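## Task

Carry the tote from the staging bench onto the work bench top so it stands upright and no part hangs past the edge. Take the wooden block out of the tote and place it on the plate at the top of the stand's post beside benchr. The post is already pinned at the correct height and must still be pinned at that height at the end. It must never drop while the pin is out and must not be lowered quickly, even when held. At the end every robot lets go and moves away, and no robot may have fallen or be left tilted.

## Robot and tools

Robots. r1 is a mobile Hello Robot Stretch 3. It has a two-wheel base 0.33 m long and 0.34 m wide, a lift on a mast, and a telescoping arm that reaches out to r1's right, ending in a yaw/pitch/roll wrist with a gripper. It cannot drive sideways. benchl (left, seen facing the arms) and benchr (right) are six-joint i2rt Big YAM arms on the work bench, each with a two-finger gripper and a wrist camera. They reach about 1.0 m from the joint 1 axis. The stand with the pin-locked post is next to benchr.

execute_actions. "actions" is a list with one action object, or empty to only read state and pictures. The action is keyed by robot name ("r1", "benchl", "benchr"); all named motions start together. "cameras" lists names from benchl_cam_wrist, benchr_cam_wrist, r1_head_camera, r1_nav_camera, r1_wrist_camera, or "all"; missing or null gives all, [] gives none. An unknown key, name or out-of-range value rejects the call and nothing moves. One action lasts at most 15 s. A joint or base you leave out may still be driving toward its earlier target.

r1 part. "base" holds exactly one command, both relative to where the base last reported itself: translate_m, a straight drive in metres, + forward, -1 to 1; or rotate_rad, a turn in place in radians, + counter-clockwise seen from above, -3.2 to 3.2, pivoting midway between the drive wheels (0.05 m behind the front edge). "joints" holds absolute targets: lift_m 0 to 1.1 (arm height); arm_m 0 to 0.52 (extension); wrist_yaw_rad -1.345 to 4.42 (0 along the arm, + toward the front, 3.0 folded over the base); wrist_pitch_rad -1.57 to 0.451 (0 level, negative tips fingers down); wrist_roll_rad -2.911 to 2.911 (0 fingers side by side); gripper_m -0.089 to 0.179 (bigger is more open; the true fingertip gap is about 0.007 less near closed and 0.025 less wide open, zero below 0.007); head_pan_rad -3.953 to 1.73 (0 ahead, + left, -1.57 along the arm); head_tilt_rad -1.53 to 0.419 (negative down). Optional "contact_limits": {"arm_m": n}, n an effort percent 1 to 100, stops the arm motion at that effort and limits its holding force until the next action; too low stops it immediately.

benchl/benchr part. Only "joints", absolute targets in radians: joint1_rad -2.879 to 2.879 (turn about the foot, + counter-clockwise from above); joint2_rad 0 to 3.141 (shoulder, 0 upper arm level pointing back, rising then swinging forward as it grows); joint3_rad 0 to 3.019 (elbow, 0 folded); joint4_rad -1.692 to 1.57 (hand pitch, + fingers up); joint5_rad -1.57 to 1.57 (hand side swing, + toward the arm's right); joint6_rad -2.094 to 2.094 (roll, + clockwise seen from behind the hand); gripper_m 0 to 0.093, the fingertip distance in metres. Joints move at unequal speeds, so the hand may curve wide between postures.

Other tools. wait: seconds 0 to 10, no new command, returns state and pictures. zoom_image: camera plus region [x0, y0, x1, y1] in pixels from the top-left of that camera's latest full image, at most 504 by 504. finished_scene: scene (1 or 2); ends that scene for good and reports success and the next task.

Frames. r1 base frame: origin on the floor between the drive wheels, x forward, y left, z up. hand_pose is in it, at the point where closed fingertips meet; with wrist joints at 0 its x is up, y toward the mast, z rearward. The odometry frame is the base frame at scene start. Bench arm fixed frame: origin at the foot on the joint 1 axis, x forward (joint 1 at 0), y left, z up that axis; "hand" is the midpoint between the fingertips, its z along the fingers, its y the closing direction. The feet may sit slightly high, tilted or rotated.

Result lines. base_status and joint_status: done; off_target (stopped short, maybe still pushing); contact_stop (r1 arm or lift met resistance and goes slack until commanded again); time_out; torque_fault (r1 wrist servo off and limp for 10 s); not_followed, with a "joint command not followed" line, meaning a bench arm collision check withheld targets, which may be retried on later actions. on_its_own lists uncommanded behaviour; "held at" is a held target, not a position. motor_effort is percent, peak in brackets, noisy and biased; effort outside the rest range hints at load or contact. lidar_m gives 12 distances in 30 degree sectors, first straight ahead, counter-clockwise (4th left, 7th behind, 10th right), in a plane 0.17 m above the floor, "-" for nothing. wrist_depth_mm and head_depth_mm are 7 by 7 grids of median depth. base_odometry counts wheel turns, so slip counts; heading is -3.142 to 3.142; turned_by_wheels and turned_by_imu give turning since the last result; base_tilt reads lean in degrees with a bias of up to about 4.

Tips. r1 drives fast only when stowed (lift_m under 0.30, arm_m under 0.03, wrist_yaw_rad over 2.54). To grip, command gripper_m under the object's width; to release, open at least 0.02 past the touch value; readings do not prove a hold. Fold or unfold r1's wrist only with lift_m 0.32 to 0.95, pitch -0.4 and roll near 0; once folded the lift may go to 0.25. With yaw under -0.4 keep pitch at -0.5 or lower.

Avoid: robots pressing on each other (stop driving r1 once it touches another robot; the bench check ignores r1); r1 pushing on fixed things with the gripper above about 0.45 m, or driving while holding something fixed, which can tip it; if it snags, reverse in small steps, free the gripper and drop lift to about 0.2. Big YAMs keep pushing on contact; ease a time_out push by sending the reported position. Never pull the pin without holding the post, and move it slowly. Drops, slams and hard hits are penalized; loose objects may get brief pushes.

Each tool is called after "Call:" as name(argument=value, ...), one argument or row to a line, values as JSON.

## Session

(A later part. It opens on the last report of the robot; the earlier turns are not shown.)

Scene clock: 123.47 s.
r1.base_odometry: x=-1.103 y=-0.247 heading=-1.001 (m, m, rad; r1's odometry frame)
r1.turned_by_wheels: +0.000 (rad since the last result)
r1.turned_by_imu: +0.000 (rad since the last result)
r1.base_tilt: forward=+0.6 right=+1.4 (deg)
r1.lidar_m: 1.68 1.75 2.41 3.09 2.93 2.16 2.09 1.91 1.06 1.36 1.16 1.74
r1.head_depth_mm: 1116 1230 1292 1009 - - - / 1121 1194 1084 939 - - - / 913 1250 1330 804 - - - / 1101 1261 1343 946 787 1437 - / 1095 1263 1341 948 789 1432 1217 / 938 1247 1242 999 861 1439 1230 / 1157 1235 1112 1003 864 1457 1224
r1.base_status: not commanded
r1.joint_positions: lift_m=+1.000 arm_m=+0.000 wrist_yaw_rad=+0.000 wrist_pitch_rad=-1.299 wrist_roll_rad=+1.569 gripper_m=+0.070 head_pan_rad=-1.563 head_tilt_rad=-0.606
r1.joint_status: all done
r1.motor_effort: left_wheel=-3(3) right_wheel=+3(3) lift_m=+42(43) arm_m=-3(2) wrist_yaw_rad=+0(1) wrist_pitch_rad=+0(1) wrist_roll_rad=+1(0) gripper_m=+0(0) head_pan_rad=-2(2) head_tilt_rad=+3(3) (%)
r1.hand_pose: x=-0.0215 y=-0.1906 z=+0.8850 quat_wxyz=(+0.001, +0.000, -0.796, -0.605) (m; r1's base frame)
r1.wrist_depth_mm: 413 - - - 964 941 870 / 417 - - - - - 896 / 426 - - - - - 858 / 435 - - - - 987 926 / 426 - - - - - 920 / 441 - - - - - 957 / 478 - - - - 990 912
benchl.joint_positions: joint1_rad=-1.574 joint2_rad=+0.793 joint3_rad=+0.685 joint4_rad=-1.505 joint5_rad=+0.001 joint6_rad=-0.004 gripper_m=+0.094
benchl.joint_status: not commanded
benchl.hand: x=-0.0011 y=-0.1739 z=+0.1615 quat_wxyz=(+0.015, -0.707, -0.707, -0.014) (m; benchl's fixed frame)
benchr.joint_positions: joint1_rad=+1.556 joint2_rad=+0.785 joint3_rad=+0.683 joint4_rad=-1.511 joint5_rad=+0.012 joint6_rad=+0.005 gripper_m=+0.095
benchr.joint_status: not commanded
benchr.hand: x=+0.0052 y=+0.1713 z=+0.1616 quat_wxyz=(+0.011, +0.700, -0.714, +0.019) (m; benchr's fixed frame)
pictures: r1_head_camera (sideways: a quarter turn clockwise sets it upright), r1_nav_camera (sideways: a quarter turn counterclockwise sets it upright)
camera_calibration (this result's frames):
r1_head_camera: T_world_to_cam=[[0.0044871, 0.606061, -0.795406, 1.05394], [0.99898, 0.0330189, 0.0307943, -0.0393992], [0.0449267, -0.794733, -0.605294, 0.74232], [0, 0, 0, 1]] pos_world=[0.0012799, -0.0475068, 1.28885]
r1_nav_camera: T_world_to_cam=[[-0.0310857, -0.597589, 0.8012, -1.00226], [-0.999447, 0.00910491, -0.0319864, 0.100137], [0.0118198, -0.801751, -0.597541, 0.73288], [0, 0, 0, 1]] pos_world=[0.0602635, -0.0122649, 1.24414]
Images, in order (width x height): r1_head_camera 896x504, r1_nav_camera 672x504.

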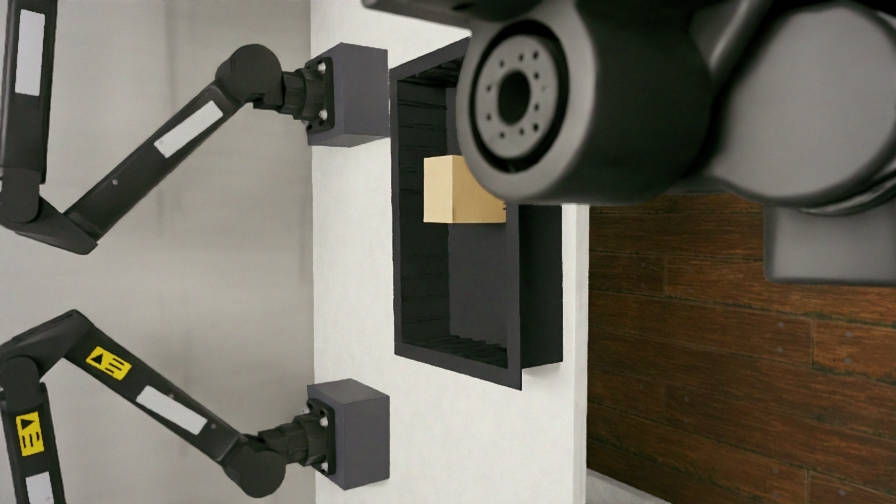

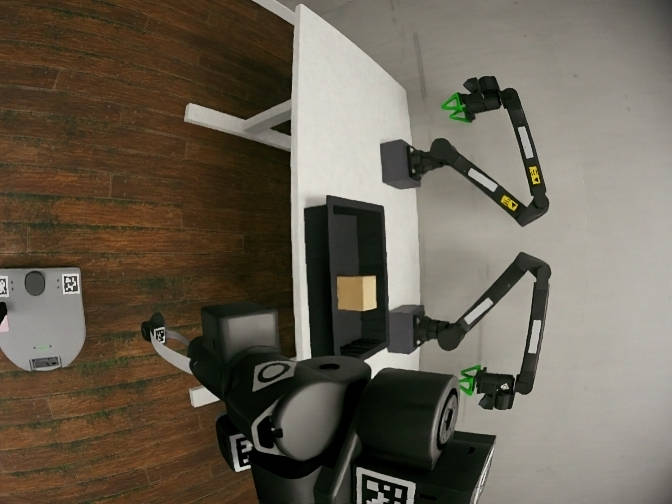

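Call:
execute_actions(
  actions=[
    {"benchr":{"joints":{"joint2_rad":1.3,"joint3_rad":1.2,"joint4_rad":-1.47}},"r1":{"joints":{"head_tilt_rad":-0.4,"head_pan_rad":-1.9,"lift_m":0.6}}},
  ],
  cameras=["benchr_cam_wrist","r1_nav_camera"],
)

Call:
execute_actions(
  actions=[
    {"benchr":{"joints":{"joint1_rad":-0.45}}},
  ],
  cameras=["benchr_cam_wrist","r1_nav_camera","r1_head_camera"],
)

Scene clock: 142.80 s.
r1.base_odometry: x=-1.103 y=-0.247 heading=-1.001 (m, m, rad; r1's odometry frame)
r1.turned_by_wheels: +0.000 (rad since the last result)
r1.turned_by_imu: +0.000 (rad since the last result)
r1.base_tilt: forward=+0.6 right=+1.2 (deg)
r1.lidar_m: 1.68 1.75 2.41 3.07 2.92 2.15 2.08 1.91 1.06 1.36 1.16 1.74
r1.head_depth_mm: 1288 1393 1524 1643 966 1559 1349 / 1241 1111 1460 1390 971 1375 1325 / 1212 1296 1416 1401 979 837 1360 / 1182 1268 1375 1316 914 764 1355 / 1146 993 1099 1137 941 739 1366 / 1122 1179 1295 1344 906 718 1371 / 1096 1168 1257 1322 904 699 1364
r1.base_status: not commanded
r1.joint_positions: lift_m=+0.600 arm_m=+0.000 wrist_yaw_rad=+0.000 wrist_pitch_rad=-1.299 wrist_roll_rad=+1.569 gripper_m=+0.070 head_pan_rad=-1.893 head_tilt_rad=-0.409
r1.joint_status: all done
r1.motor_effort: left_wheel=-2(3) right_wheel=+3(3) lift_m=+22(36) arm_m=-4(3) wrist_yaw_rad=+0(0) wrist_pitch_rad=-1(0) wrist_roll_rad=+1(1) gripper_m=-1(0) head_pan_rad=-2(17) head_tilt_rad=+6(27) (%)
r1.hand_pose: x=-0.0215 y=-0.1905 z=+0.4857 quat_wxyz=(+0.001, +0.000, -0.796, -0.605) (m; r1's base frame)
r1.wrist_depth_mm: 802 785 686 632 594 - - / 840 776 715 657 616 - - / 855 799 718 668 644 - - / 878 801 732 683 649 - - / 920 843 743 721 661 612 571 / 941 861 766 723 - 623 582 / 984 903 826 741 674 605 578
benchl.joint_positions: joint1_rad=-1.574 joint2_rad=+0.793 joint3_rad=+0.685 joint4_rad=-1.505 joint5_rad=+0.001 joint6_rad=-0.004 gripper_m=+0.094
benchl.joint_status: not commanded
benchl.hand: x=-0.0011 y=-0.1739 z=+0.1615 quat_wxyz=(+0.015, -0.707, -0.707, -0.014) (m; benchl's fixed frame)
benchr.joint_positions: joint1_rad=+1.556 joint2_rad=+1.296 joint3_rad=+1.134 joint4_rad=-1.474 joint5_rad=+0.012 joint6_rad=+0.005 gripper_m=+0.095
benchr.joint_status: all done
benchr.hand: x=+0.0078 y=+0.3452 z=+0.2063 quat_wxyz=(+0.019, +0.700, -0.713, +0.028) (m; benchr's fixed frame)
pictures: benchr_cam_wrist, r1_nav_camera (sideways: a quarter turn counterclockwise sets it upright)
camera_calibration (this result's frames):
benchr_cam_wrist: T_world_to_cam=[[0.999767, -0.0206668, 0.00628892, -0.000932471], [-0.0200101, -0.776257, 0.630099, 0.14803], [-0.00814033, -0.630077, -0.77649, 0.500192], [0, 0, 0, 1]] pos_world=[0.00796607, 0.43005, 0.295127]
r1_nav_camera: T_world_to_cam=[[-0.169715, -0.395787, 0.902524, -1.13355], [-0.944717, 0.326048, -0.0346662, 0.103301], [-0.280546, -0.858513, -0.429242, 0.515688], [0, 0, 0, 1]] pos_world=[0.0498844, -0.0395991, 1.24799]
Images, in order (width x height): benchr_cam_wrist 504x504, r1_nav_camera 672x504.

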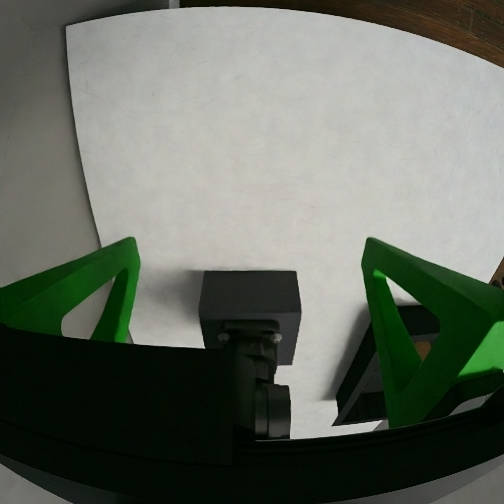

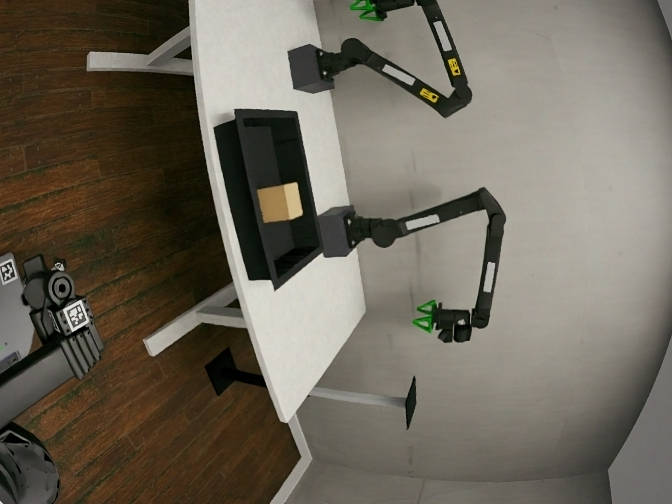

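Scene clock: 144.83 s.
r1.base_odometry: x=-1.103 y=-0.247 heading=-1.001 (m, m, rad; r1's odometry frame)
r1.turned_by_wheels: +0.000 (rad since the last result)
r1.turned_by_imu: +0.000 (rad since the last result)
r1.base_tilt: forward=+0.6 right=+1.4 (deg)
r1.lidar_m: 1.68 1.75 2.42 3.09 2.93 2.16 2.09 1.91 1.05 1.36 1.16 1.74
r1.head_depth_mm: 1293 1395 1524 1647 969 1569 1350 / 1257 1356 1473 1399 970 1353 1315 / 1217 1307 1416 1405 977 837 1356 / 1185 1276 1363 1320 917 767 1358 / 1152 1019 1068 1127 944 740 1370 / 1126 648 685 1344 901 716 1377 / 1090 1159 1248 1317 905 699 1381
r1.base_status: not commanded
r1.joint_positions: lift_m=+0.600 arm_m=+0.000 wrist_yaw_rad=+0.000 wrist_pitch_rad=-1.299 wrist_roll_rad=+1.569 gripper_m=+0.070 head_pan_rad=-1.893 head_tilt_rad=-0.409
r1.joint_status: not commanded
r1.motor_effort: left_wheel=-3(2) right_wheel=+3(3) lift_m=+21(22) arm_m=-3(3) wrist_yaw_rad=+0(0) wrist_pitch_rad=+0(0) wrist_roll_rad=+1(1) gripper_m=+1(1) head_pan_rad=-2(2) head_tilt_rad=+5(5) (%)
r1.hand_pose: x=-0.0215 y=-0.1905 z=+0.4857 quat_wxyz=(+0.001, +0.000, -0.796, -0.605) (m; r1's base frame)
r1.wrist_depth_mm: 817 758 686 639 601 - - / 849 767 688 655 623 - - / 856 781 744 670 636 - - / 888 847 729 688 645 - - / 940 847 756 695 653 609 567 / 944 871 759 711 - 630 561 / - 925 817 719 685 602 588
benchl.joint_positions: joint1_rad=-1.574 joint2_rad=+0.793 joint3_rad=+0.685 joint4_rad=-1.505 joint5_rad=+0.001 joint6_rad=-0.004 gripper_m=+0.094
benchl.joint_status: not commanded
benchl.hand: x=-0.0011 y=-0.1739 z=+0.1615 quat_wxyz=(+0.015, -0.707, -0.707, -0.014) (m; benchl's fixed frame)
benchr.joint_positions: joint1_rad=-0.447 joint2_rad=+1.296 joint3_rad=+1.140 joint4_rad=-1.474 joint5_rad=+0.012 joint6_rad=+0.005 gripper_m=+0.095
benchr.joint_status: all done
benchr.hand: x=+0.3119 y=-0.1526 z=+0.2087 quat_wxyz=(+0.030, -0.224, -0.974, -0.001) (m; benchr's fixed frame)
pictures: benchr_cam_wrist, r1_head_camera (sideways: a quarter turn clockwise sets it upright), r1_nav_camera (sideways: a quarter turn counterclockwise sets it upright)
camera_calibration (this result's frames):
benchr_cam_wrist: T_world_to_cam=[[-0.437693, -0.899103, 0.00625286, -0.000914568], [-0.70012, 0.345173, 0.62505, 0.15056], [-0.564142, 0.269202, -0.78056, 0.502359], [0, 0, 0, 1]] pos_world=[0.388412, -0.188028, 0.298019]
r1_head_camera: T_world_to_cam=[[0.147599, 0.413332, -0.898538, 1.18755], [0.957587, -0.287036, 0.0252609, -0.0319499], [-0.247471, -0.864157, -0.438167, 0.526656], [0, 0, 0, 1]] pos_world=[-0.0143547, -0.0449114, 1.29863]
r1_nav_camera: T_world_to_cam=[[-0.169715, -0.395787, 0.902524, -1.13355], [-0.944717, 0.326048, -0.0346662, 0.103301], [-0.280546, -0.858513, -0.429242, 0.515688], [0, 0, 0, 1]] pos_world=[0.0498844, -0.0395991, 1.24799]
Images, in order (width x height): benchr_cam_wrist 504x504, r1_head_camera 896x504, r1_nav_camera 672x504.

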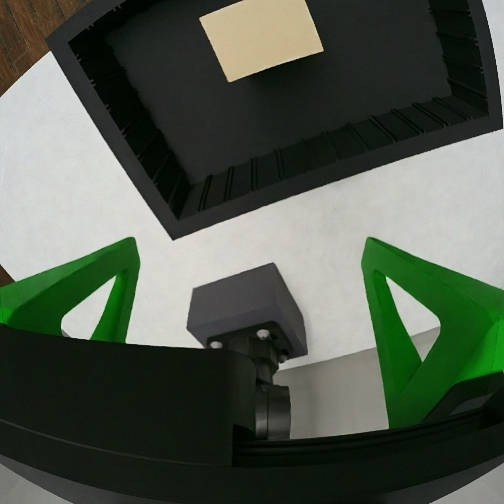

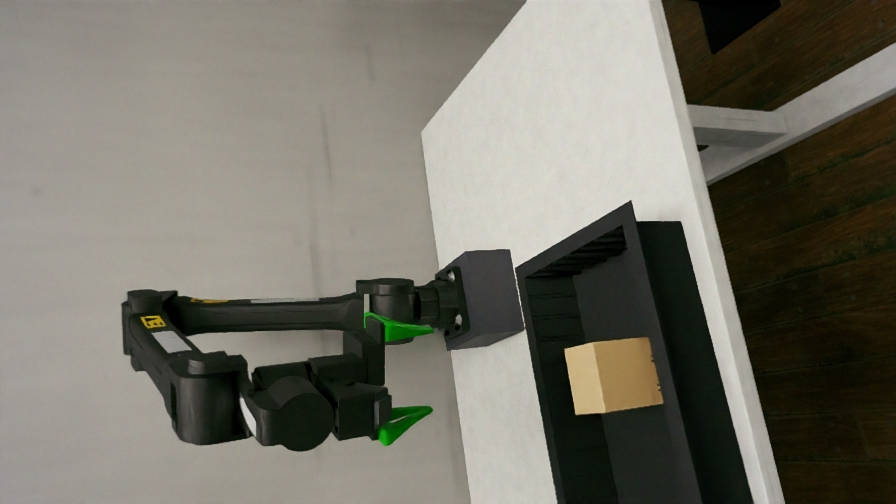

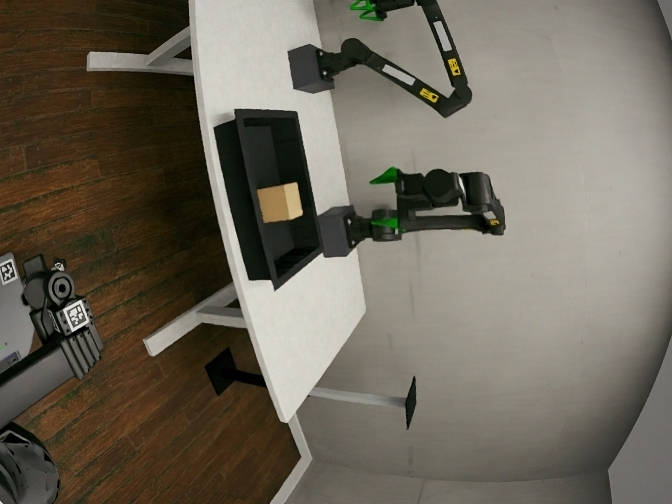

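Call:
execute_actions(
  actions=[
    {"benchr":{"joints":{"joint1_rad":-0.474,"joint2_rad":1.6,"joint3_rad":1.15,"joint4_rad":-1.09,"joint6_rad":1.1}}},
  ],
  cameras=["benchr_cam_wrist","r1_head_camera"],
)

Scene clock: 150.03 s.
r1.base_odometry: x=-1.103 y=-0.247 heading=-1.001 (m, m, rad; r1's odometry frame)
r1.turned_by_wheels: +0.000 (rad since the last result)
r1.turned_by_imu: +0.000 (rad since the last result)
r1.base_tilt: forward=+0.7 right=+1.3 (deg)
r1.lidar_m: 1.68 1.75 2.41 3.10 2.93 2.16 2.08 1.91 1.05 1.36 1.16 1.74
r1.head_depth_mm: 1292 1394 1512 1637 972 1573 1346 / 1252 1348 1461 1396 975 1364 1328 / 1219 1303 1415 1405 979 836 1368 / 1184 1272 1364 1330 914 767 1369 / 1152 935 1074 1128 942 740 1362 / 1120 838 648 662 756 715 1369 / 1092 1169 1229 1207 900 700 1376
r1.base_status: not commanded
r1.joint_positions: lift_m=+0.600 arm_m=+0.000 wrist_yaw_rad=+0.000 wrist_pitch_rad=-1.299 wrist_roll_rad=+1.569 gripper_m=+0.070 head_pan_rad=-1.893 head_tilt_rad=-0.409
r1.joint_status: not commanded
r1.motor_effort: left_wheel=-2(2) right_wheel=+3(3) lift_m=+21(21) arm_m=-4(3) wrist_yaw_rad=+0(0) wrist_pitch_rad=+0(1) wrist_roll_rad=+1(0) gripper_m=-1(0) head_pan_rad=-2(2) head_tilt_rad=+6(6) (%)
r1.hand_pose: x=-0.0215 y=-0.1905 z=+0.4857 quat_wxyz=(+0.001, +0.000, -0.796, -0.605) (m; r1's base frame)
r1.wrist_depth_mm: 826 733 680 634 600 - - / 822 778 726 653 609 - - / 843 761 719 658 637 - - / 899 802 732 686 637 - - / 954 836 771 715 641 594 576 / 945 858 752 736 - 604 576 / 992 902 804 734 681 625 590
benchl.joint_positions: joint1_rad=-1.574 joint2_rad=+0.793 joint3_rad=+0.685 joint4_rad=-1.505 joint5_rad=+0.001 joint6_rad=-0.004 gripper_m=+0.094
benchl.joint_status: not commanded
benchl.hand: x=-0.0011 y=-0.1739 z=+0.1615 quat_wxyz=(+0.015, -0.707, -0.707, -0.014) (m; benchl's fixed frame)
benchr.joint_positions: joint1_rad=-0.464 joint2_rad=+1.618 joint3_rad=+1.140 joint4_rad=-1.102 joint5_rad=+0.012 joint6_rad=+1.089 gripper_m=+0.095
benchr.joint_status: all done
benchr.hand: x=+0.3965 y=-0.2012 z=+0.0841 quat_wxyz=(+0.002, -0.701, -0.713, +0.007) (m; benchr's fixed frame)
pictures: benchr_cam_wrist, r1_head_camera (sideways: a quarter turn clockwise sets it upright)
camera_calibration (this result's frames):
benchr_cam_wrist: T_world_to_cam=[[-0.999846, -0.0161218, 0.00691895, 0.393625], [-0.00927159, 0.82038, 0.571744, 0.130591], [-0.0148937, 0.571592, -0.820403, 0.312359], [0, 0, 0, 1]] pos_world=[0.399427, -0.279331, 0.178872]
r1_head_camera: T_world_to_cam=[[0.147599, 0.413332, -0.898538, 1.18755], [0.957587, -0.287036, 0.0252609, -0.0319499], [-0.247472, -0.864157, -0.438167, 0.526656], [0, 0, 0, 1]] pos_world=[-0.0143547, -0.0449114, 1.29863]
Images, in order (width x height): benchr_cam_wrist 504x504, r1_head_camera 896x504.

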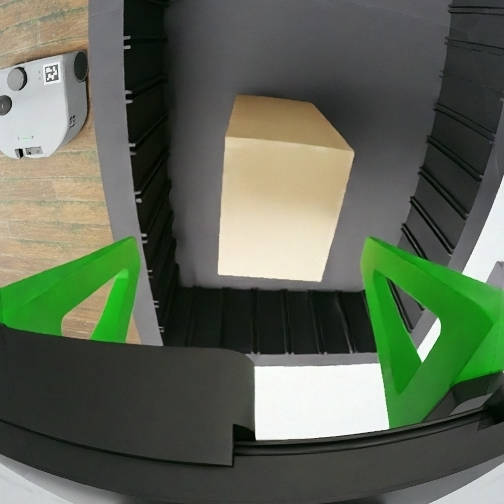

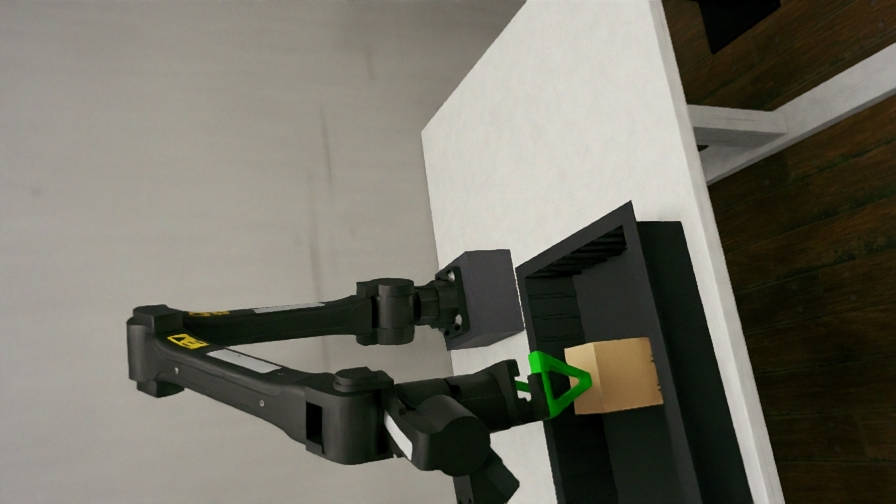

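Call:
execute_actions(
  actions=[
    {"benchr":{"joints":{"joint1_rad":-0.5,"joint2_rad":1.68,"joint3_rad":1.08,"joint4_rad":-0.97,"joint6_rad":1.08}}},
  ],
  cameras=["benchr_cam_wrist","r1_head_camera"],
)

Scene clock: 153.00 s.
r1.base_odometry: x=-1.103 y=-0.247 heading=-1.001 (m, m, rad; r1's odometry frame)
r1.turned_by_wheels: +0.000 (rad since the last result)
r1.turned_by_imu: +0.000 (rad since the last result)
r1.base_tilt: forward=+0.6 right=+1.3 (deg)
r1.lidar_m: 1.68 1.75 2.42 3.08 2.93 2.16 2.08 1.91 1.05 1.36 1.16 1.74
r1.head_depth_mm: 1286 1393 1506 1651 973 1556 1352 / 1250 1348 1459 1392 973 1358 1330 / 1212 1313 1417 1402 980 841 1357 / 1183 1282 1372 1328 915 769 1361 / 1151 933 1066 1127 941 740 1377 / 1126 826 696 649 713 719 1361 / 1093 1170 1247 648 894 703 1378
r1.base_status: not commanded
r1.joint_positions: lift_m=+0.600 arm_m=+0.000 wrist_yaw_rad=+0.000 wrist_pitch_rad=-1.299 wrist_roll_rad=+1.569 gripper_m=+0.070 head_pan_rad=-1.893 head_tilt_rad=-0.409
r1.joint_status: not commanded
r1.motor_effort: left_wheel=-2(2) right_wheel=+3(3) lift_m=+21(22) arm_m=-3(3) wrist_yaw_rad=+0(0) wrist_pitch_rad=+0(0) wrist_roll_rad=+0(1) gripper_m=+0(0) head_pan_rad=-2(1) head_tilt_rad=+5(6) (%)
r1.hand_pose: x=-0.0215 y=-0.1905 z=+0.4857 quat_wxyz=(+0.001, +0.000, -0.796, -0.605) (m; r1's base frame)
r1.wrist_depth_mm: 800 743 677 632 591 - - / 826 766 700 651 621 - - / 852 774 708 662 624 - - / 901 820 741 691 642 - - / 894 840 753 708 652 597 574 / 953 844 757 729 - 610 577 / 992 886 784 735 680 611 578
benchl.joint_positions: joint1_rad=-1.574 joint2_rad=+0.793 joint3_rad=+0.685 joint4_rad=-1.505 joint5_rad=+0.001 joint6_rad=-0.004 gripper_m=+0.094
benchl.joint_status: not commanded
benchl.hand: x=-0.0011 y=-0.1739 z=+0.1615 quat_wxyz=(+0.015, -0.707, -0.707, -0.014) (m; benchl's fixed frame)
benchr.joint_positions: joint1_rad=-0.493 joint2_rad=+1.675 joint3_rad=+1.081 joint4_rad=-0.981 joint5_rad=+0.012 joint6_rad=+1.089 gripper_m=+0.095
benchr.joint_status: all done
benchr.hand: x=+0.3901 y=-0.2126 z=+0.0404 quat_wxyz=(+0.000, -0.711, -0.703, +0.007) (m; benchr's fixed frame)
pictures: benchr_cam_wrist, r1_head_camera (sideways: a quarter turn clockwise sets it upright)
camera_calibration (this result's frames):
benchr_cam_wrist: T_world_to_cam=[[-0.999907, 0.01326, 0.00319693, 0.393784], [0.0127162, 0.821432, 0.570164, 0.156587], [0.00493434, 0.570152, -0.821525, 0.274914], [0, 0, 0, 1]] pos_world=[0.390399, -0.290591, 0.13531]
r1_head_camera: T_world_to_cam=[[0.147599, 0.413332, -0.898538, 1.18755], [0.957587, -0.287036, 0.0252609, -0.0319499], [-0.247472, -0.864157, -0.438167, 0.526656], [0, 0, 0, 1]] pos_world=[-0.0143547, -0.0449114, 1.29863]
Images, in order (width x height): benchr_cam_wrist 504x504, r1_head_camera 896x504.

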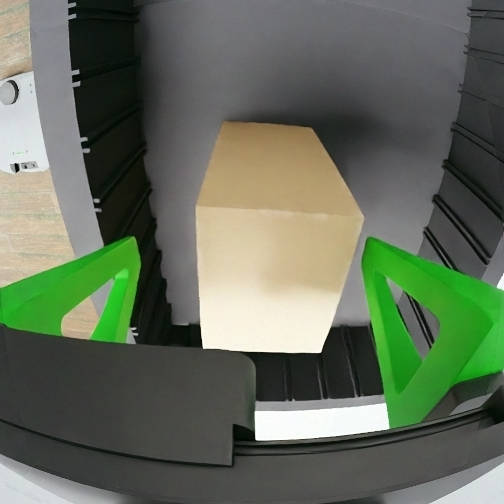

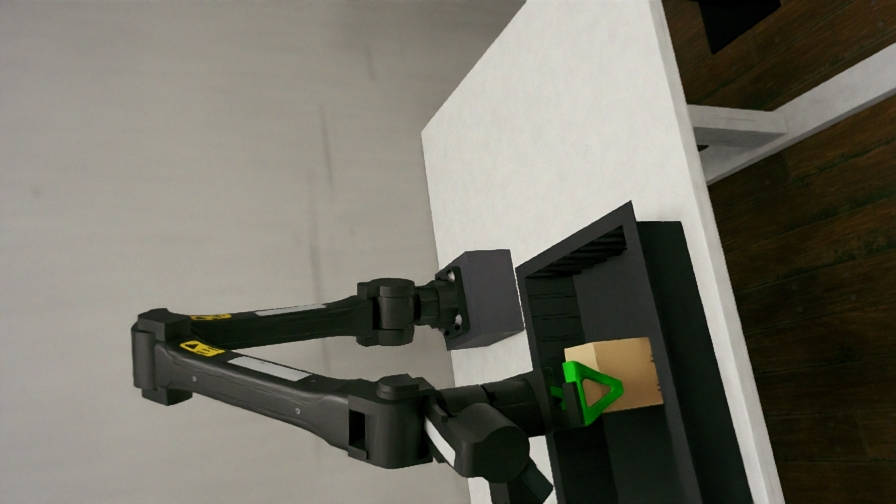

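Call:
execute_actions(
  actions=[
    {"benchr":{"joints":{"joint1_rad":-0.475,"joint2_rad":1.635,"joint3_rad":1.04,"joint4_rad":-0.975}}},
  ],
  cameras=["benchr_cam_wrist"],
)

Scene clock: 155.47 s.
r1.base_odometry: x=-1.103 y=-0.247 heading=-1.001 (m, m, rad; r1's odometry frame)
r1.turned_by_wheels: +0.000 (rad since the last result)
r1.turned_by_imu: +0.000 (rad since the last result)
r1.base_tilt: forward=+0.4 right=+1.4 (deg)
r1.lidar_m: 1.68 1.75 2.42 3.10 2.93 2.15 2.09 1.91 1.05 1.36 1.16 1.74
r1.head_depth_mm: 1286 1399 1515 1653 970 1547 1353 / 1257 1342 1472 1400 969 1358 1325 / 1221 1311 1421 1402 979 837 1361 / 1176 1269 1372 1332 913 766 1365 / 1152 926 1066 1131 944 741 1365 / 1120 832 695 657 737 719 1373 / 1093 1165 1241 1287 901 700 1378
r1.base_status: not commanded
r1.joint_positions: lift_m=+0.600 arm_m=+0.000 wrist_yaw_rad=+0.000 wrist_pitch_rad=-1.299 wrist_roll_rad=+1.569 gripper_m=+0.070 head_pan_rad=-1.893 head_tilt_rad=-0.409
r1.joint_status: not commanded
r1.motor_effort: left_wheel=-2(2) right_wheel=+3(3) lift_m=+21(21) arm_m=-3(3) wrist_yaw_rad=+0(0) wrist_pitch_rad=-1(1) wrist_roll_rad=+1(1) gripper_m=+0(1) head_pan_rad=-2(2) head_tilt_rad=+6(5) (%)
r1.hand_pose: x=-0.0215 y=-0.1905 z=+0.4857 quat_wxyz=(+0.001, +0.000, -0.796, -0.605) (m; r1's base frame)
r1.wrist_depth_mm: 816 738 693 634 602 - - / 842 763 694 642 616 - - / 864 803 711 659 633 - - / 899 821 729 679 642 - - / 915 841 757 691 634 603 574 / 927 886 735 722 - 607 573 / 978 898 804 734 668 627 594
benchl.joint_positions: joint1_rad=-1.574 joint2_rad=+0.793 joint3_rad=+0.685 joint4_rad=-1.505 joint5_rad=+0.001 joint6_rad=-0.004 gripper_m=+0.094
benchl.joint_status: not commanded
benchl.hand: x=-0.0011 y=-0.1739 z=+0.1615 quat_wxyz=(+0.015, -0.707, -0.707, -0.014) (m; benchl's fixed frame)
benchr.joint_positions: joint1_rad=-0.486 joint2_rad=+1.668 joint3_rad=+1.043 joint4_rad=-0.981 joint5_rad=+0.012 joint6_rad=+1.089 gripper_m=+0.095
benchr.joint_status: all done
benchr.hand: x=+0.3765 y=-0.2020 z=+0.0318 quat_wxyz=(+0.015, -0.709, -0.705, +0.011) (m; benchr's fixed frame)
pictures: benchr_cam_wrist
camera_calibration (this result's frames):
benchr_cam_wrist: T_world_to_cam=[[-0.999523, 0.00615521, 0.0302608, 0.377657], [0.0226111, 0.813286, 0.581424, 0.147203], [-0.0210319, 0.581831, -0.813037, 0.273725], [0, 0, 0, 1]] pos_world=[0.379905, -0.281304, 0.125533]
Images, in order (width x height): benchr_cam_wrist 504x504.

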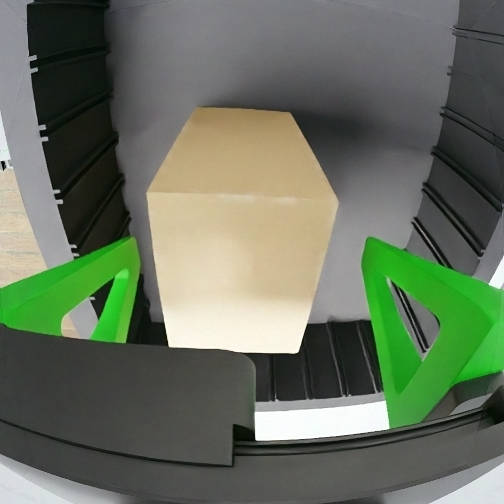

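Call:
execute_actions(
  actions=[
    {"benchr":{"joints":{"joint2_rad":1.72,"joint3_rad":1.0,"joint4_rad":-0.86}}},
  ],
  cameras=["benchr_cam_wrist","r1_head_camera"],
)

Scene clock: 156.83 s.
r1.base_odometry: x=-1.103 y=-0.247 heading=-1.001 (m, m, rad; r1's odometry frame)
r1.turned_by_wheels: +0.000 (rad since the last result)
r1.turned_by_imu: +0.000 (rad since the last result)
r1.base_tilt: forward=+0.7 right=+1.2 (deg)
r1.lidar_m: 1.68 1.75 2.41 3.08 2.93 2.16 2.09 1.91 1.05 1.36 1.16 1.74
r1.head_depth_mm: 1295 1391 1511 1652 968 1555 1352 / 1252 1352 1465 1395 973 1356 1329 / 1215 1317 1416 1399 979 838 1363 / 1185 1270 1364 1315 916 768 1361 / 1151 924 1067 1126 944 740 1368 / 1119 826 723 671 721 716 1370 / 1094 1163 1253 1308 894 698 1382
r1.base_status: not commanded
r1.joint_positions: lift_m=+0.600 arm_m=+0.000 wrist_yaw_rad=+0.000 wrist_pitch_rad=-1.299 wrist_roll_rad=+1.569 gripper_m=+0.070 head_pan_rad=-1.893 head_tilt_rad=-0.409
r1.joint_status: not commanded
r1.motor_effort: left_wheel=-3(2) right_wheel=+3(3) lift_m=+21(21) arm_m=-3(3) wrist_yaw_rad=+0(0) wrist_pitch_rad=+0(0) wrist_roll_rad=+0(1) gripper_m=+0(0) head_pan_rad=-1(2) head_tilt_rad=+6(5) (%)
r1.hand_pose: x=-0.0215 y=-0.1905 z=+0.4857 quat_wxyz=(+0.001, +0.000, -0.796, -0.605) (m; r1's base frame)
r1.wrist_depth_mm: 817 752 692 645 601 - - / 847 755 692 649 618 - - / 873 804 735 665 627 - - / 897 807 730 693 645 - - / 917 850 754 697 653 595 559 / 932 864 768 721 - 615 570 / - 914 811 745 664 613 578
benchl.joint_positions: joint1_rad=-1.574 joint2_rad=+0.793 joint3_rad=+0.685 joint4_rad=-1.505 joint5_rad=+0.001 joint6_rad=-0.004 gripper_m=+0.094
benchl.joint_status: not commanded
benchl.hand: x=-0.0011 y=-0.1739 z=+0.1615 quat_wxyz=(+0.015, -0.707, -0.707, -0.014) (m; benchl's fixed frame)
benchr.joint_positions: joint1_rad=-0.486 joint2_rad=+1.709 joint3_rad=+1.006 joint4_rad=-0.872 joint5_rad=+0.012 joint6_rad=+1.089 gripper_m=+0.095
benchr.joint_status: all done
benchr.hand: x=+0.3806 y=-0.2042 z=+0.0036 quat_wxyz=(+0.000, -0.709, -0.705, +0.006) (m; benchr's fixed frame)
pictures: benchr_cam_wrist, r1_head_camera (sideways: a quarter turn clockwise sets it upright)
camera_calibration (this result's frames):
benchr_cam_wrist: T_world_to_cam=[[-0.999977, 0.0063953, 0.00218182, 0.38295], [0.00649889, 0.821805, 0.569731, 0.173173], [0.00185057, 0.569733, -0.821828, 0.241016], [0, 0, 0, 1]] pos_world=[0.381369, -0.282078, 0.098576]
r1_head_camera: T_world_to_cam=[[0.147599, 0.413332, -0.898538, 1.18755], [0.957587, -0.287036, 0.0252609, -0.0319499], [-0.247472, -0.864157, -0.438167, 0.526656], [0, 0, 0, 1]] pos_world=[-0.0143547, -0.0449114, 1.29863]
Images, in order (width x height): benchr_cam_wrist 504x504, r1_head_camera 896x504.

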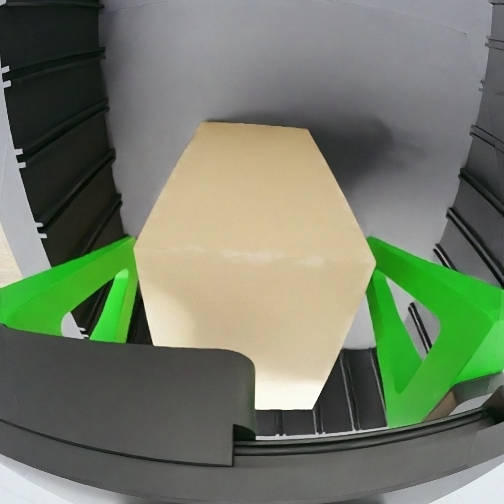

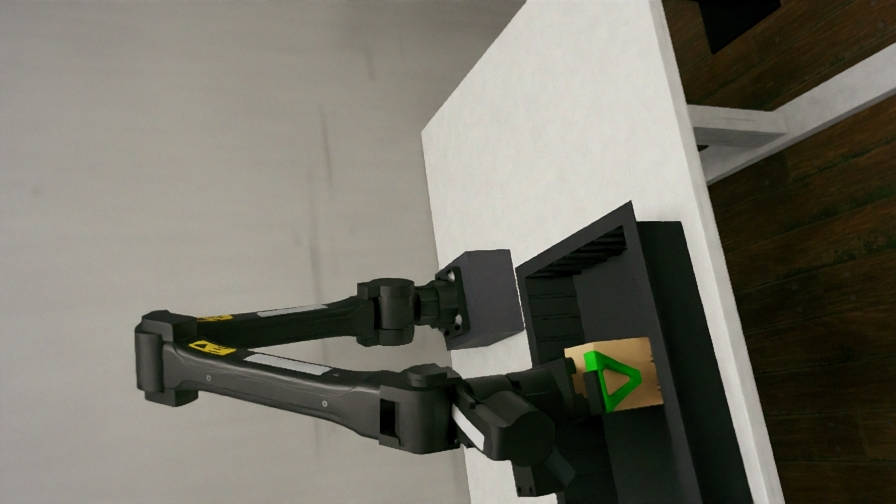

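Call:
execute_actions(
  actions=[
    {"benchr":{"joints":{"gripper_m":0.04}}},
  ],
  cameras=["benchr_cam_wrist"],
)

Call:
execute_actions(
  actions=[
    {"benchr":{"joints":{"joint2_rad":1.55,"joint3_rad":1.45,"joint4_rad":-1.47}},"r1":{"joints":{"head_pan_rad":-2.3,"head_tilt_rad":-0.25}}},
  ],
  cameras=["benchr_cam_wrist","r1_head_camera"],
)

Scene clock: 158.27 s.
r1.base_odometry: x=-1.103 y=-0.247 heading=-1.001 (m, m, rad; r1's odometry frame)
r1.turned_by_wheels: +0.000 (rad since the last result)
r1.turned_by_imu: +0.000 (rad since the last result)
r1.base_tilt: forward=+0.7 right=+1.5 (deg)
r1.lidar_m: 1.68 1.76 2.41 3.09 2.93 2.16 2.08 1.91 1.05 1.36 1.16 1.74
r1.head_depth_mm: 1297 1392 1515 1635 967 1567 1342 / 1248 1344 1458 1391 972 1356 1324 / 1219 1307 1412 1398 977 839 1356 / 1186 1284 1364 1325 918 767 1375 / 1156 923 1072 1126 943 739 1369 / 1117 825 720 668 725 717 1382 / 1092 1164 1249 1301 895 702 1378
r1.base_status: not commanded
r1.joint_positions: lift_m=+0.600 arm_m=+0.000 wrist_yaw_rad=+0.000 wrist_pitch_rad=-1.299 wrist_roll_rad=+1.569 gripper_m=+0.070 head_pan_rad=-1.893 head_tilt_rad=-0.409
r1.joint_status: not commanded
r1.motor_effort: left_wheel=-2(3) right_wheel=+4(3) lift_m=+21(22) arm_m=-3(4) wrist_yaw_rad=+0(0) wrist_pitch_rad=+0(0) wrist_roll_rad=+1(1) gripper_m=+0(0) head_pan_rad=-2(2) head_tilt_rad=+5(6) (%)
r1.hand_pose: x=-0.0215 y=-0.1905 z=+0.4857 quat_wxyz=(+0.001, +0.000, -0.796, -0.605) (m; r1's base frame)
r1.wrist_depth_mm: 792 736 680 632 599 - - / 845 773 684 668 606 - - / 835 799 719 670 654 - - / 857 793 738 688 654 - - / 903 836 754 709 655 606 572 / 924 855 741 734 - 611 566 / 989 902 800 762 684 627 593
benchl.joint_positions: joint1_rad=-1.574 joint2_rad=+0.793 joint3_rad=+0.685 joint4_rad=-1.505 joint5_rad=+0.001 joint6_rad=-0.004 gripper_m=+0.094
benchl.joint_status: not commanded
benchl.hand: x=-0.0011 y=-0.1739 z=+0.1615 quat_wxyz=(+0.015, -0.707, -0.707, -0.014) (m; benchl's fixed frame)
benchr.joint_positions: joint1_rad=-0.486 joint2_rad=+1.709 joint3_rad=+1.006 joint4_rad=-0.870 joint5_rad=+0.012 joint6_rad=+1.088 gripper_m=+0.061
benchr.joint_status: gripper_m off_target (ended at +0.061, target +0.040)
benchr.hand: x=+0.3810 y=-0.2043 z=+0.0036 quat_wxyz=(-0.001, -0.708, -0.706, +0.006) (m; benchr's fixed frame)
pictures: benchr_cam_wrist
camera_calibration (this result's frames):
benchr_cam_wrist: T_world_to_cam=[[-0.999986, 0.00525245, 0.000663349, 0.383088], [0.00469542, 0.822021, 0.569438, 0.174001], [0.00244566, 0.569433, -0.822034, 0.240793], [0, 0, 0, 1]] pos_world=[0.381677, -0.28216, 0.0986036]
Images, in order (width x height): benchr_cam_wrist 504x504.

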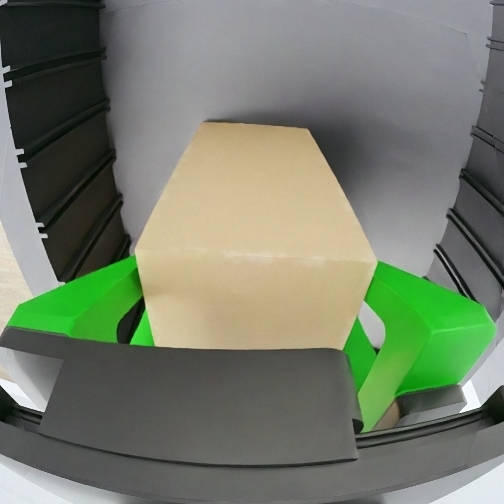

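Scene clock: 159.53 s.
r1.base_odometry: x=-1.103 y=-0.247 heading=-1.001 (m, m, rad; r1's odometry frame)
r1.turned_by_wheels: +0.000 (rad since the last result)
r1.turned_by_imu: +0.000 (rad since the last result)
r1.base_tilt: forward=+0.7 right=+1.2 (deg)
r1.lidar_m: 1.68 1.75 2.41 3.10 2.92 2.16 2.08 1.92 1.05 1.36 1.16 1.74
r1.head_depth_mm: 1981 2103 2216 2355 2465 1959 1548 / 1794 1902 2015 2141 2299 1970 1544 / 1648 1713 1822 1919 2038 1765 1531 / 1523 1581 1674 1754 1803 933 1554 / 1411 1472 1530 1599 1282 908 1290 / 1304 1360 1418 1489 1278 904 776 / 1224 1268 1314 1385 1287 910 679
r1.base_status: not commanded
r1.joint_positions: lift_m=+0.600 arm_m=+0.000 wrist_yaw_rad=+0.000 wrist_pitch_rad=-1.299 wrist_roll_rad=+1.569 gripper_m=+0.070 head_pan_rad=-2.293 head_tilt_rad=-0.261
r1.joint_status: all done
r1.motor_effort: left_wheel=-2(2) right_wheel=+3(3) lift_m=+21(21) arm_m=-3(3) wrist_yaw_rad=+0(0) wrist_pitch_rad=+0(0) wrist_roll_rad=+1(1) gripper_m=+0(0) head_pan_rad=-2(18) head_tilt_rad=+7(25) (%)
r1.hand_pose: x=-0.0215 y=-0.1905 z=+0.4857 quat_wxyz=(+0.001, +0.000, -0.796, -0.605) (m; r1's base frame)
r1.wrist_depth_mm: 804 736 699 648 597 - - / 835 764 706 642 612 - - / 856 809 720 667 628 - - / 883 800 754 678 652 - - / 921 861 755 675 643 595 554 / 958 857 748 698 - 616 567 / - 915 823 740 690 618 566
benchl.joint_positions: joint1_rad=-1.574 joint2_rad=+0.793 joint3_rad=+0.685 joint4_rad=-1.505 joint5_rad=+0.001 joint6_rad=-0.004 gripper_m=+0.094
benchl.joint_status: not commanded
benchl.hand: x=-0.0011 y=-0.1739 z=+0.1615 quat_wxyz=(+0.015, -0.707, -0.707, -0.014) (m; benchl's fixed frame)
benchr.joint_positions: joint1_rad=-0.486 joint2_rad=+1.554 joint3_rad=+1.404 joint4_rad=-1.459 joint5_rad=+0.012 joint6_rad=+1.088 gripper_m=+0.061
benchr.joint_status: all done
benchr.hand: x=+0.3981 y=-0.2134 z=+0.2075 quat_wxyz=(+0.017, -0.708, -0.706, +0.012) (m; benchr's fixed frame)
pictures: benchr_cam_wrist, r1_head_camera (sideways: a quarter turn clockwise sets it upright)
camera_calibration (this result's frames):
benchr_cam_wrist: T_world_to_cam=[[-0.999422, 0.00495388, 0.0336343, 0.392939], [0.0236406, 0.812249, 0.582831, 0.0528845], [-0.0244321, 0.58329, -0.811897, 0.4251], [0, 0, 0, 1]] pos_world=[0.401847, -0.292858, 0.301098]
r1_head_camera: T_world_to_cam=[[0.206175, 0.220225, -0.953411, 1.25881], [0.772491, -0.634696, 0.0204447, -0.0245551], [-0.600624, -0.740717, -0.300981, 0.35028], [0, 0, 0, 1]] pos_world=[-0.030181, -0.0333496, 1.3061]
Images, in order (width x height): benchr_cam_wrist 504x504, r1_head_camera 896x504.

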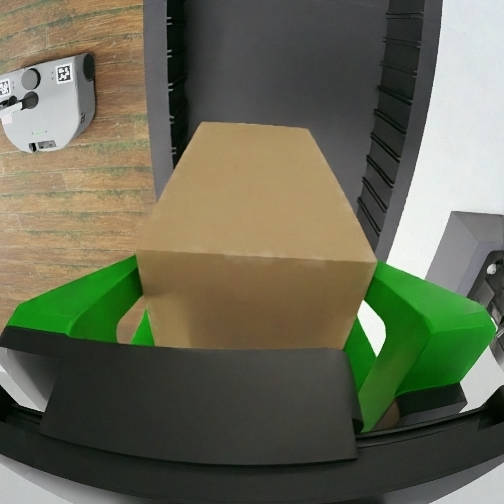

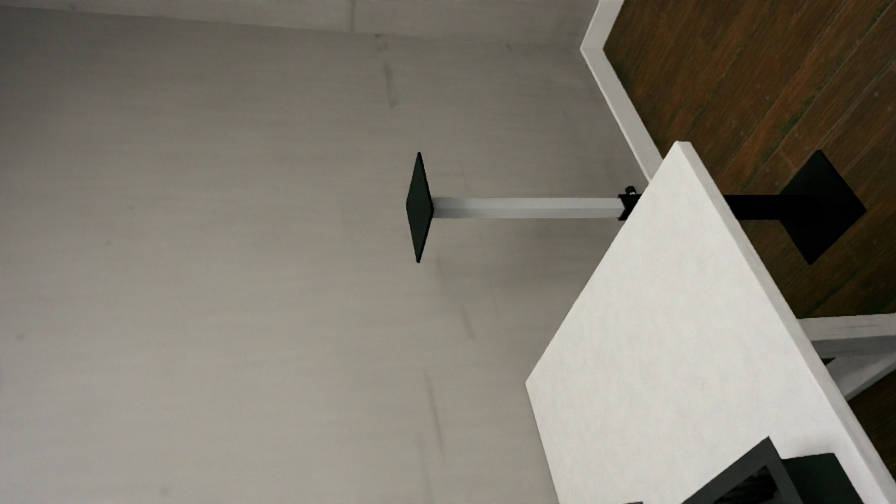

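Call:
execute_actions(
  actions=[
    {"benchr":{"joints":{"joint2_rad":1.7,"joint3_rad":2.0,"joint4_rad":-1.69}}},
  ],
  cameras=[],
)

Call:
execute_actions(
  actions=[
    {"benchr":{"joints":{"joint1_rad":1.29,"joint6_rad":0.0}}},
  ],
  cameras=["benchr_cam_wrist","r1_head_camera"],
)

Scene clock: 164.63 s.
r1.base_odometry: x=-1.103 y=-0.247 heading=-1.001 (m, m, rad; r1's odometry frame)
r1.turned_by_wheels: +0.000 (rad since the last result)
r1.turned_by_imu: +0.000 (rad since the last result)
r1.base_tilt: forward=+0.5 right=+1.2 (deg)
r1.lidar_m: 1.68 1.76 2.41 3.09 2.93 2.16 2.09 1.91 1.05 1.36 1.16 1.74
r1.head_depth_mm: 1991 2096 2217 2338 2448 1981 1541 / 1805 1874 2002 2154 2309 1977 1539 / 1633 1725 1828 1930 2023 1752 1535 / 1508 1578 1679 1747 1809 938 1551 / 1400 1463 1533 1599 1270 906 1296 / 1309 1357 1422 1463 1283 907 780 / 1222 1267 1322 1376 1284 910 680
r1.base_status: not commanded
r1.joint_positions: lift_m=+0.600 arm_m=+0.000 wrist_yaw_rad=+0.000 wrist_pitch_rad=-1.299 wrist_roll_rad=+1.569 gripper_m=+0.070 head_pan_rad=-2.293 head_tilt_rad=-0.261
r1.joint_status: not commanded
r1.motor_effort: left_wheel=-2(2) right_wheel=+3(3) lift_m=+22(21) arm_m=-3(4) wrist_yaw_rad=-1(0) wrist_pitch_rad=+0(0) wrist_roll_rad=+1(1) gripper_m=+0(0) head_pan_rad=-2(2) head_tilt_rad=+7(7) (%)
r1.hand_pose: x=-0.0215 y=-0.1905 z=+0.4857 quat_wxyz=(+0.001, +0.000, -0.796, -0.605) (m; r1's base frame)
r1.wrist_depth_mm: 818 733 667 627 588 - - / 816 744 704 645 616 - - / 837 810 718 673 624 - - / 893 813 747 676 635 - - / 908 845 760 700 647 591 576 / 955 875 768 734 - 613 574 / 980 903 795 727 677 603 579
benchl.joint_positions: joint1_rad=-1.574 joint2_rad=+0.793 joint3_rad=+0.685 joint4_rad=-1.505 joint5_rad=+0.001 joint6_rad=-0.004 gripper_m=+0.094
benchl.joint_status: not commanded
benchl.hand: x=-0.0011 y=-0.1739 z=+0.1615 quat_wxyz=(+0.015, -0.707, -0.707, -0.014) (m; benchl's fixed frame)
benchr.joint_positions: joint1_rad=-0.486 joint2_rad=+1.725 joint3_rad=+1.937 joint4_rad=-1.682 joint5_rad=+0.012 joint6_rad=+1.088 gripper_m=+0.061
benchr.joint_status: all done
benchr.hand: x=+0.4809 y=-0.2572 z=+0.3302 quat_wxyz=(-0.050, -0.708, -0.705, -0.009) (m; benchr's fixed frame)
pictures: none
No camera images: the call's "cameras" was empty. Leave "cameras" out to get every camera's image.

Scene clock: 166.57 s.
r1.base_odometry: x=-1.103 y=-0.247 heading=-1.001 (m, m, rad; r1's odometry frame)
r1.turned_by_wheels: +0.000 (rad since the last result)
r1.turned_by_imu: +0.000 (rad since the last result)
r1.base_tilt: forward=+0.7 right=+1.2 (deg)
r1.lidar_m: 1.68 1.75 2.42 3.08 2.93 2.16 2.09 1.92 1.06 1.36 1.16 1.74
r1.head_depth_mm: 1975 2104 2215 2318 2432 1971 1532 / 1790 1902 2017 2150 2293 1991 1545 / 1626 1721 1825 1931 2053 1765 1535 / 1517 1567 1201 1761 1812 937 1551 / 1402 1418 1515 1602 1275 901 1284 / 1304 1340 1413 1486 1282 907 776 / 1220 1259 1319 1369 1291 907 680
r1.base_status: not commanded
r1.joint_positions: lift_m=+0.600 arm_m=+0.000 wrist_yaw_rad=+0.000 wrist_pitch_rad=-1.299 wrist_roll_rad=+1.569 gripper_m=+0.070 head_pan_rad=-2.293 head_tilt_rad=-0.261
r1.joint_status: not commanded
r1.motor_effort: left_wheel=-2(2) right_wheel=+3(3) lift_m=+21(21) arm_m=-4(3) wrist_yaw_rad=+1(0) wrist_pitch_rad=+0(0) wrist_roll_rad=+1(1) gripper_m=-1(0) head_pan_rad=-2(2) head_tilt_rad=+6(7) (%)
r1.hand_pose: x=-0.0215 y=-0.1905 z=+0.4857 quat_wxyz=(+0.001, +0.000, -0.796, -0.605) (m; r1's base frame)
r1.wrist_depth_mm: 811 736 692 639 604 - - / 869 776 699 669 628 - - / 853 757 727 660 625 - - / 907 804 722 670 661 - - / 900 814 751 695 649 614 573 / 946 878 768 715 - 598 571 / - 896 786 738 680 626 580
benchl.joint_positions: joint1_rad=-1.574 joint2_rad=+0.793 joint3_rad=+0.685 joint4_rad=-1.505 joint5_rad=+0.001 joint6_rad=-0.004 gripper_m=+0.094
benchl.joint_status: not commanded
benchl.hand: x=-0.0011 y=-0.1739 z=+0.1615 quat_wxyz=(+0.015, -0.707, -0.707, -0.014) (m; benchl's fixed frame)
benchr.joint_positions: joint1_rad=+1.298 joint2_rad=+1.725 joint3_rad=+1.937 joint4_rad=-1.682 joint5_rad=+0.010 joint6_rad=+0.010 gripper_m=+0.061
benchr.joint_status: all done
benchr.hand: x=+0.1491 y=+0.5245 z=+0.3302 quat_wxyz=(-0.043, +0.599, -0.799, -0.027) (m; benchr's fixed frame)
pictures: benchr_cam_wrist, r1_head_camera (sideways: a quarter turn clockwise sets it upright)
camera_calibration (this result's frames):
benchr_cam_wrist: T_world_to_cam=[[0.959665, -0.281136, 0.00242124, 0.00457474], [-0.245926, -0.835239, 0.491829, 0.322299], [-0.136248, -0.472587, -0.870688, 0.678107], [0, 0, 0, 1]] pos_world=[0.167262, 0.590947, 0.431892]
r1_head_camera: T_world_to_cam=[[0.206175, 0.22022, -0.953412, 1.25882], [0.772483, -0.634707, 0.0204446, -0.0245549], [-0.600635, -0.74071, -0.300977, 0.350275], [0, 0, 0, 1]] pos_world=[-0.0301814, -0.0333491, 1.3061]
Images, in order (width x height): benchr_cam_wrist 504x504, r1_head_camera 896x504.

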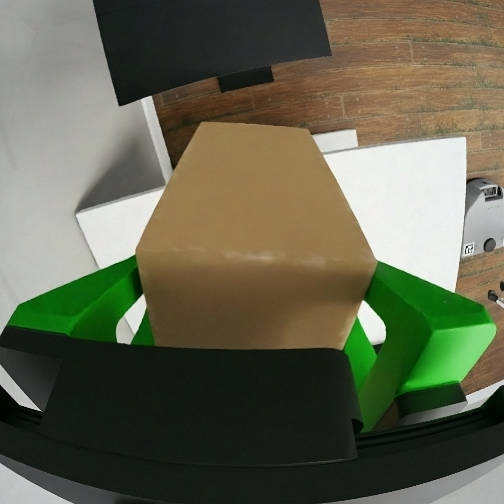

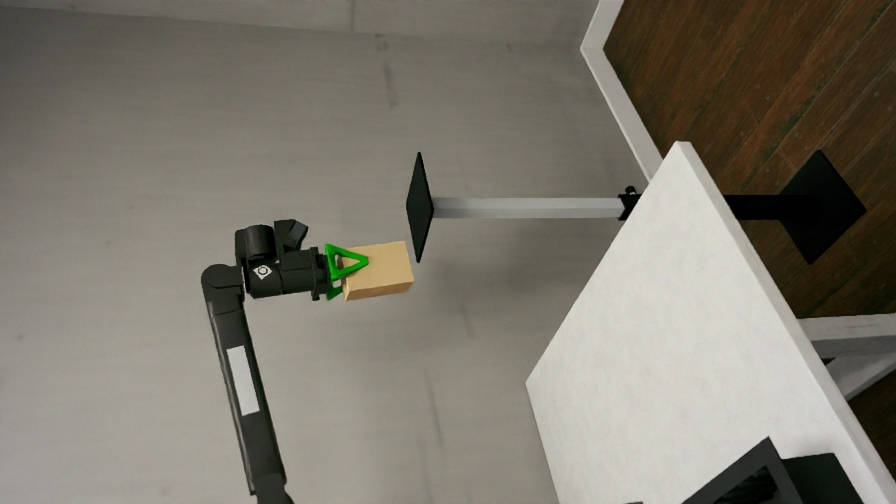

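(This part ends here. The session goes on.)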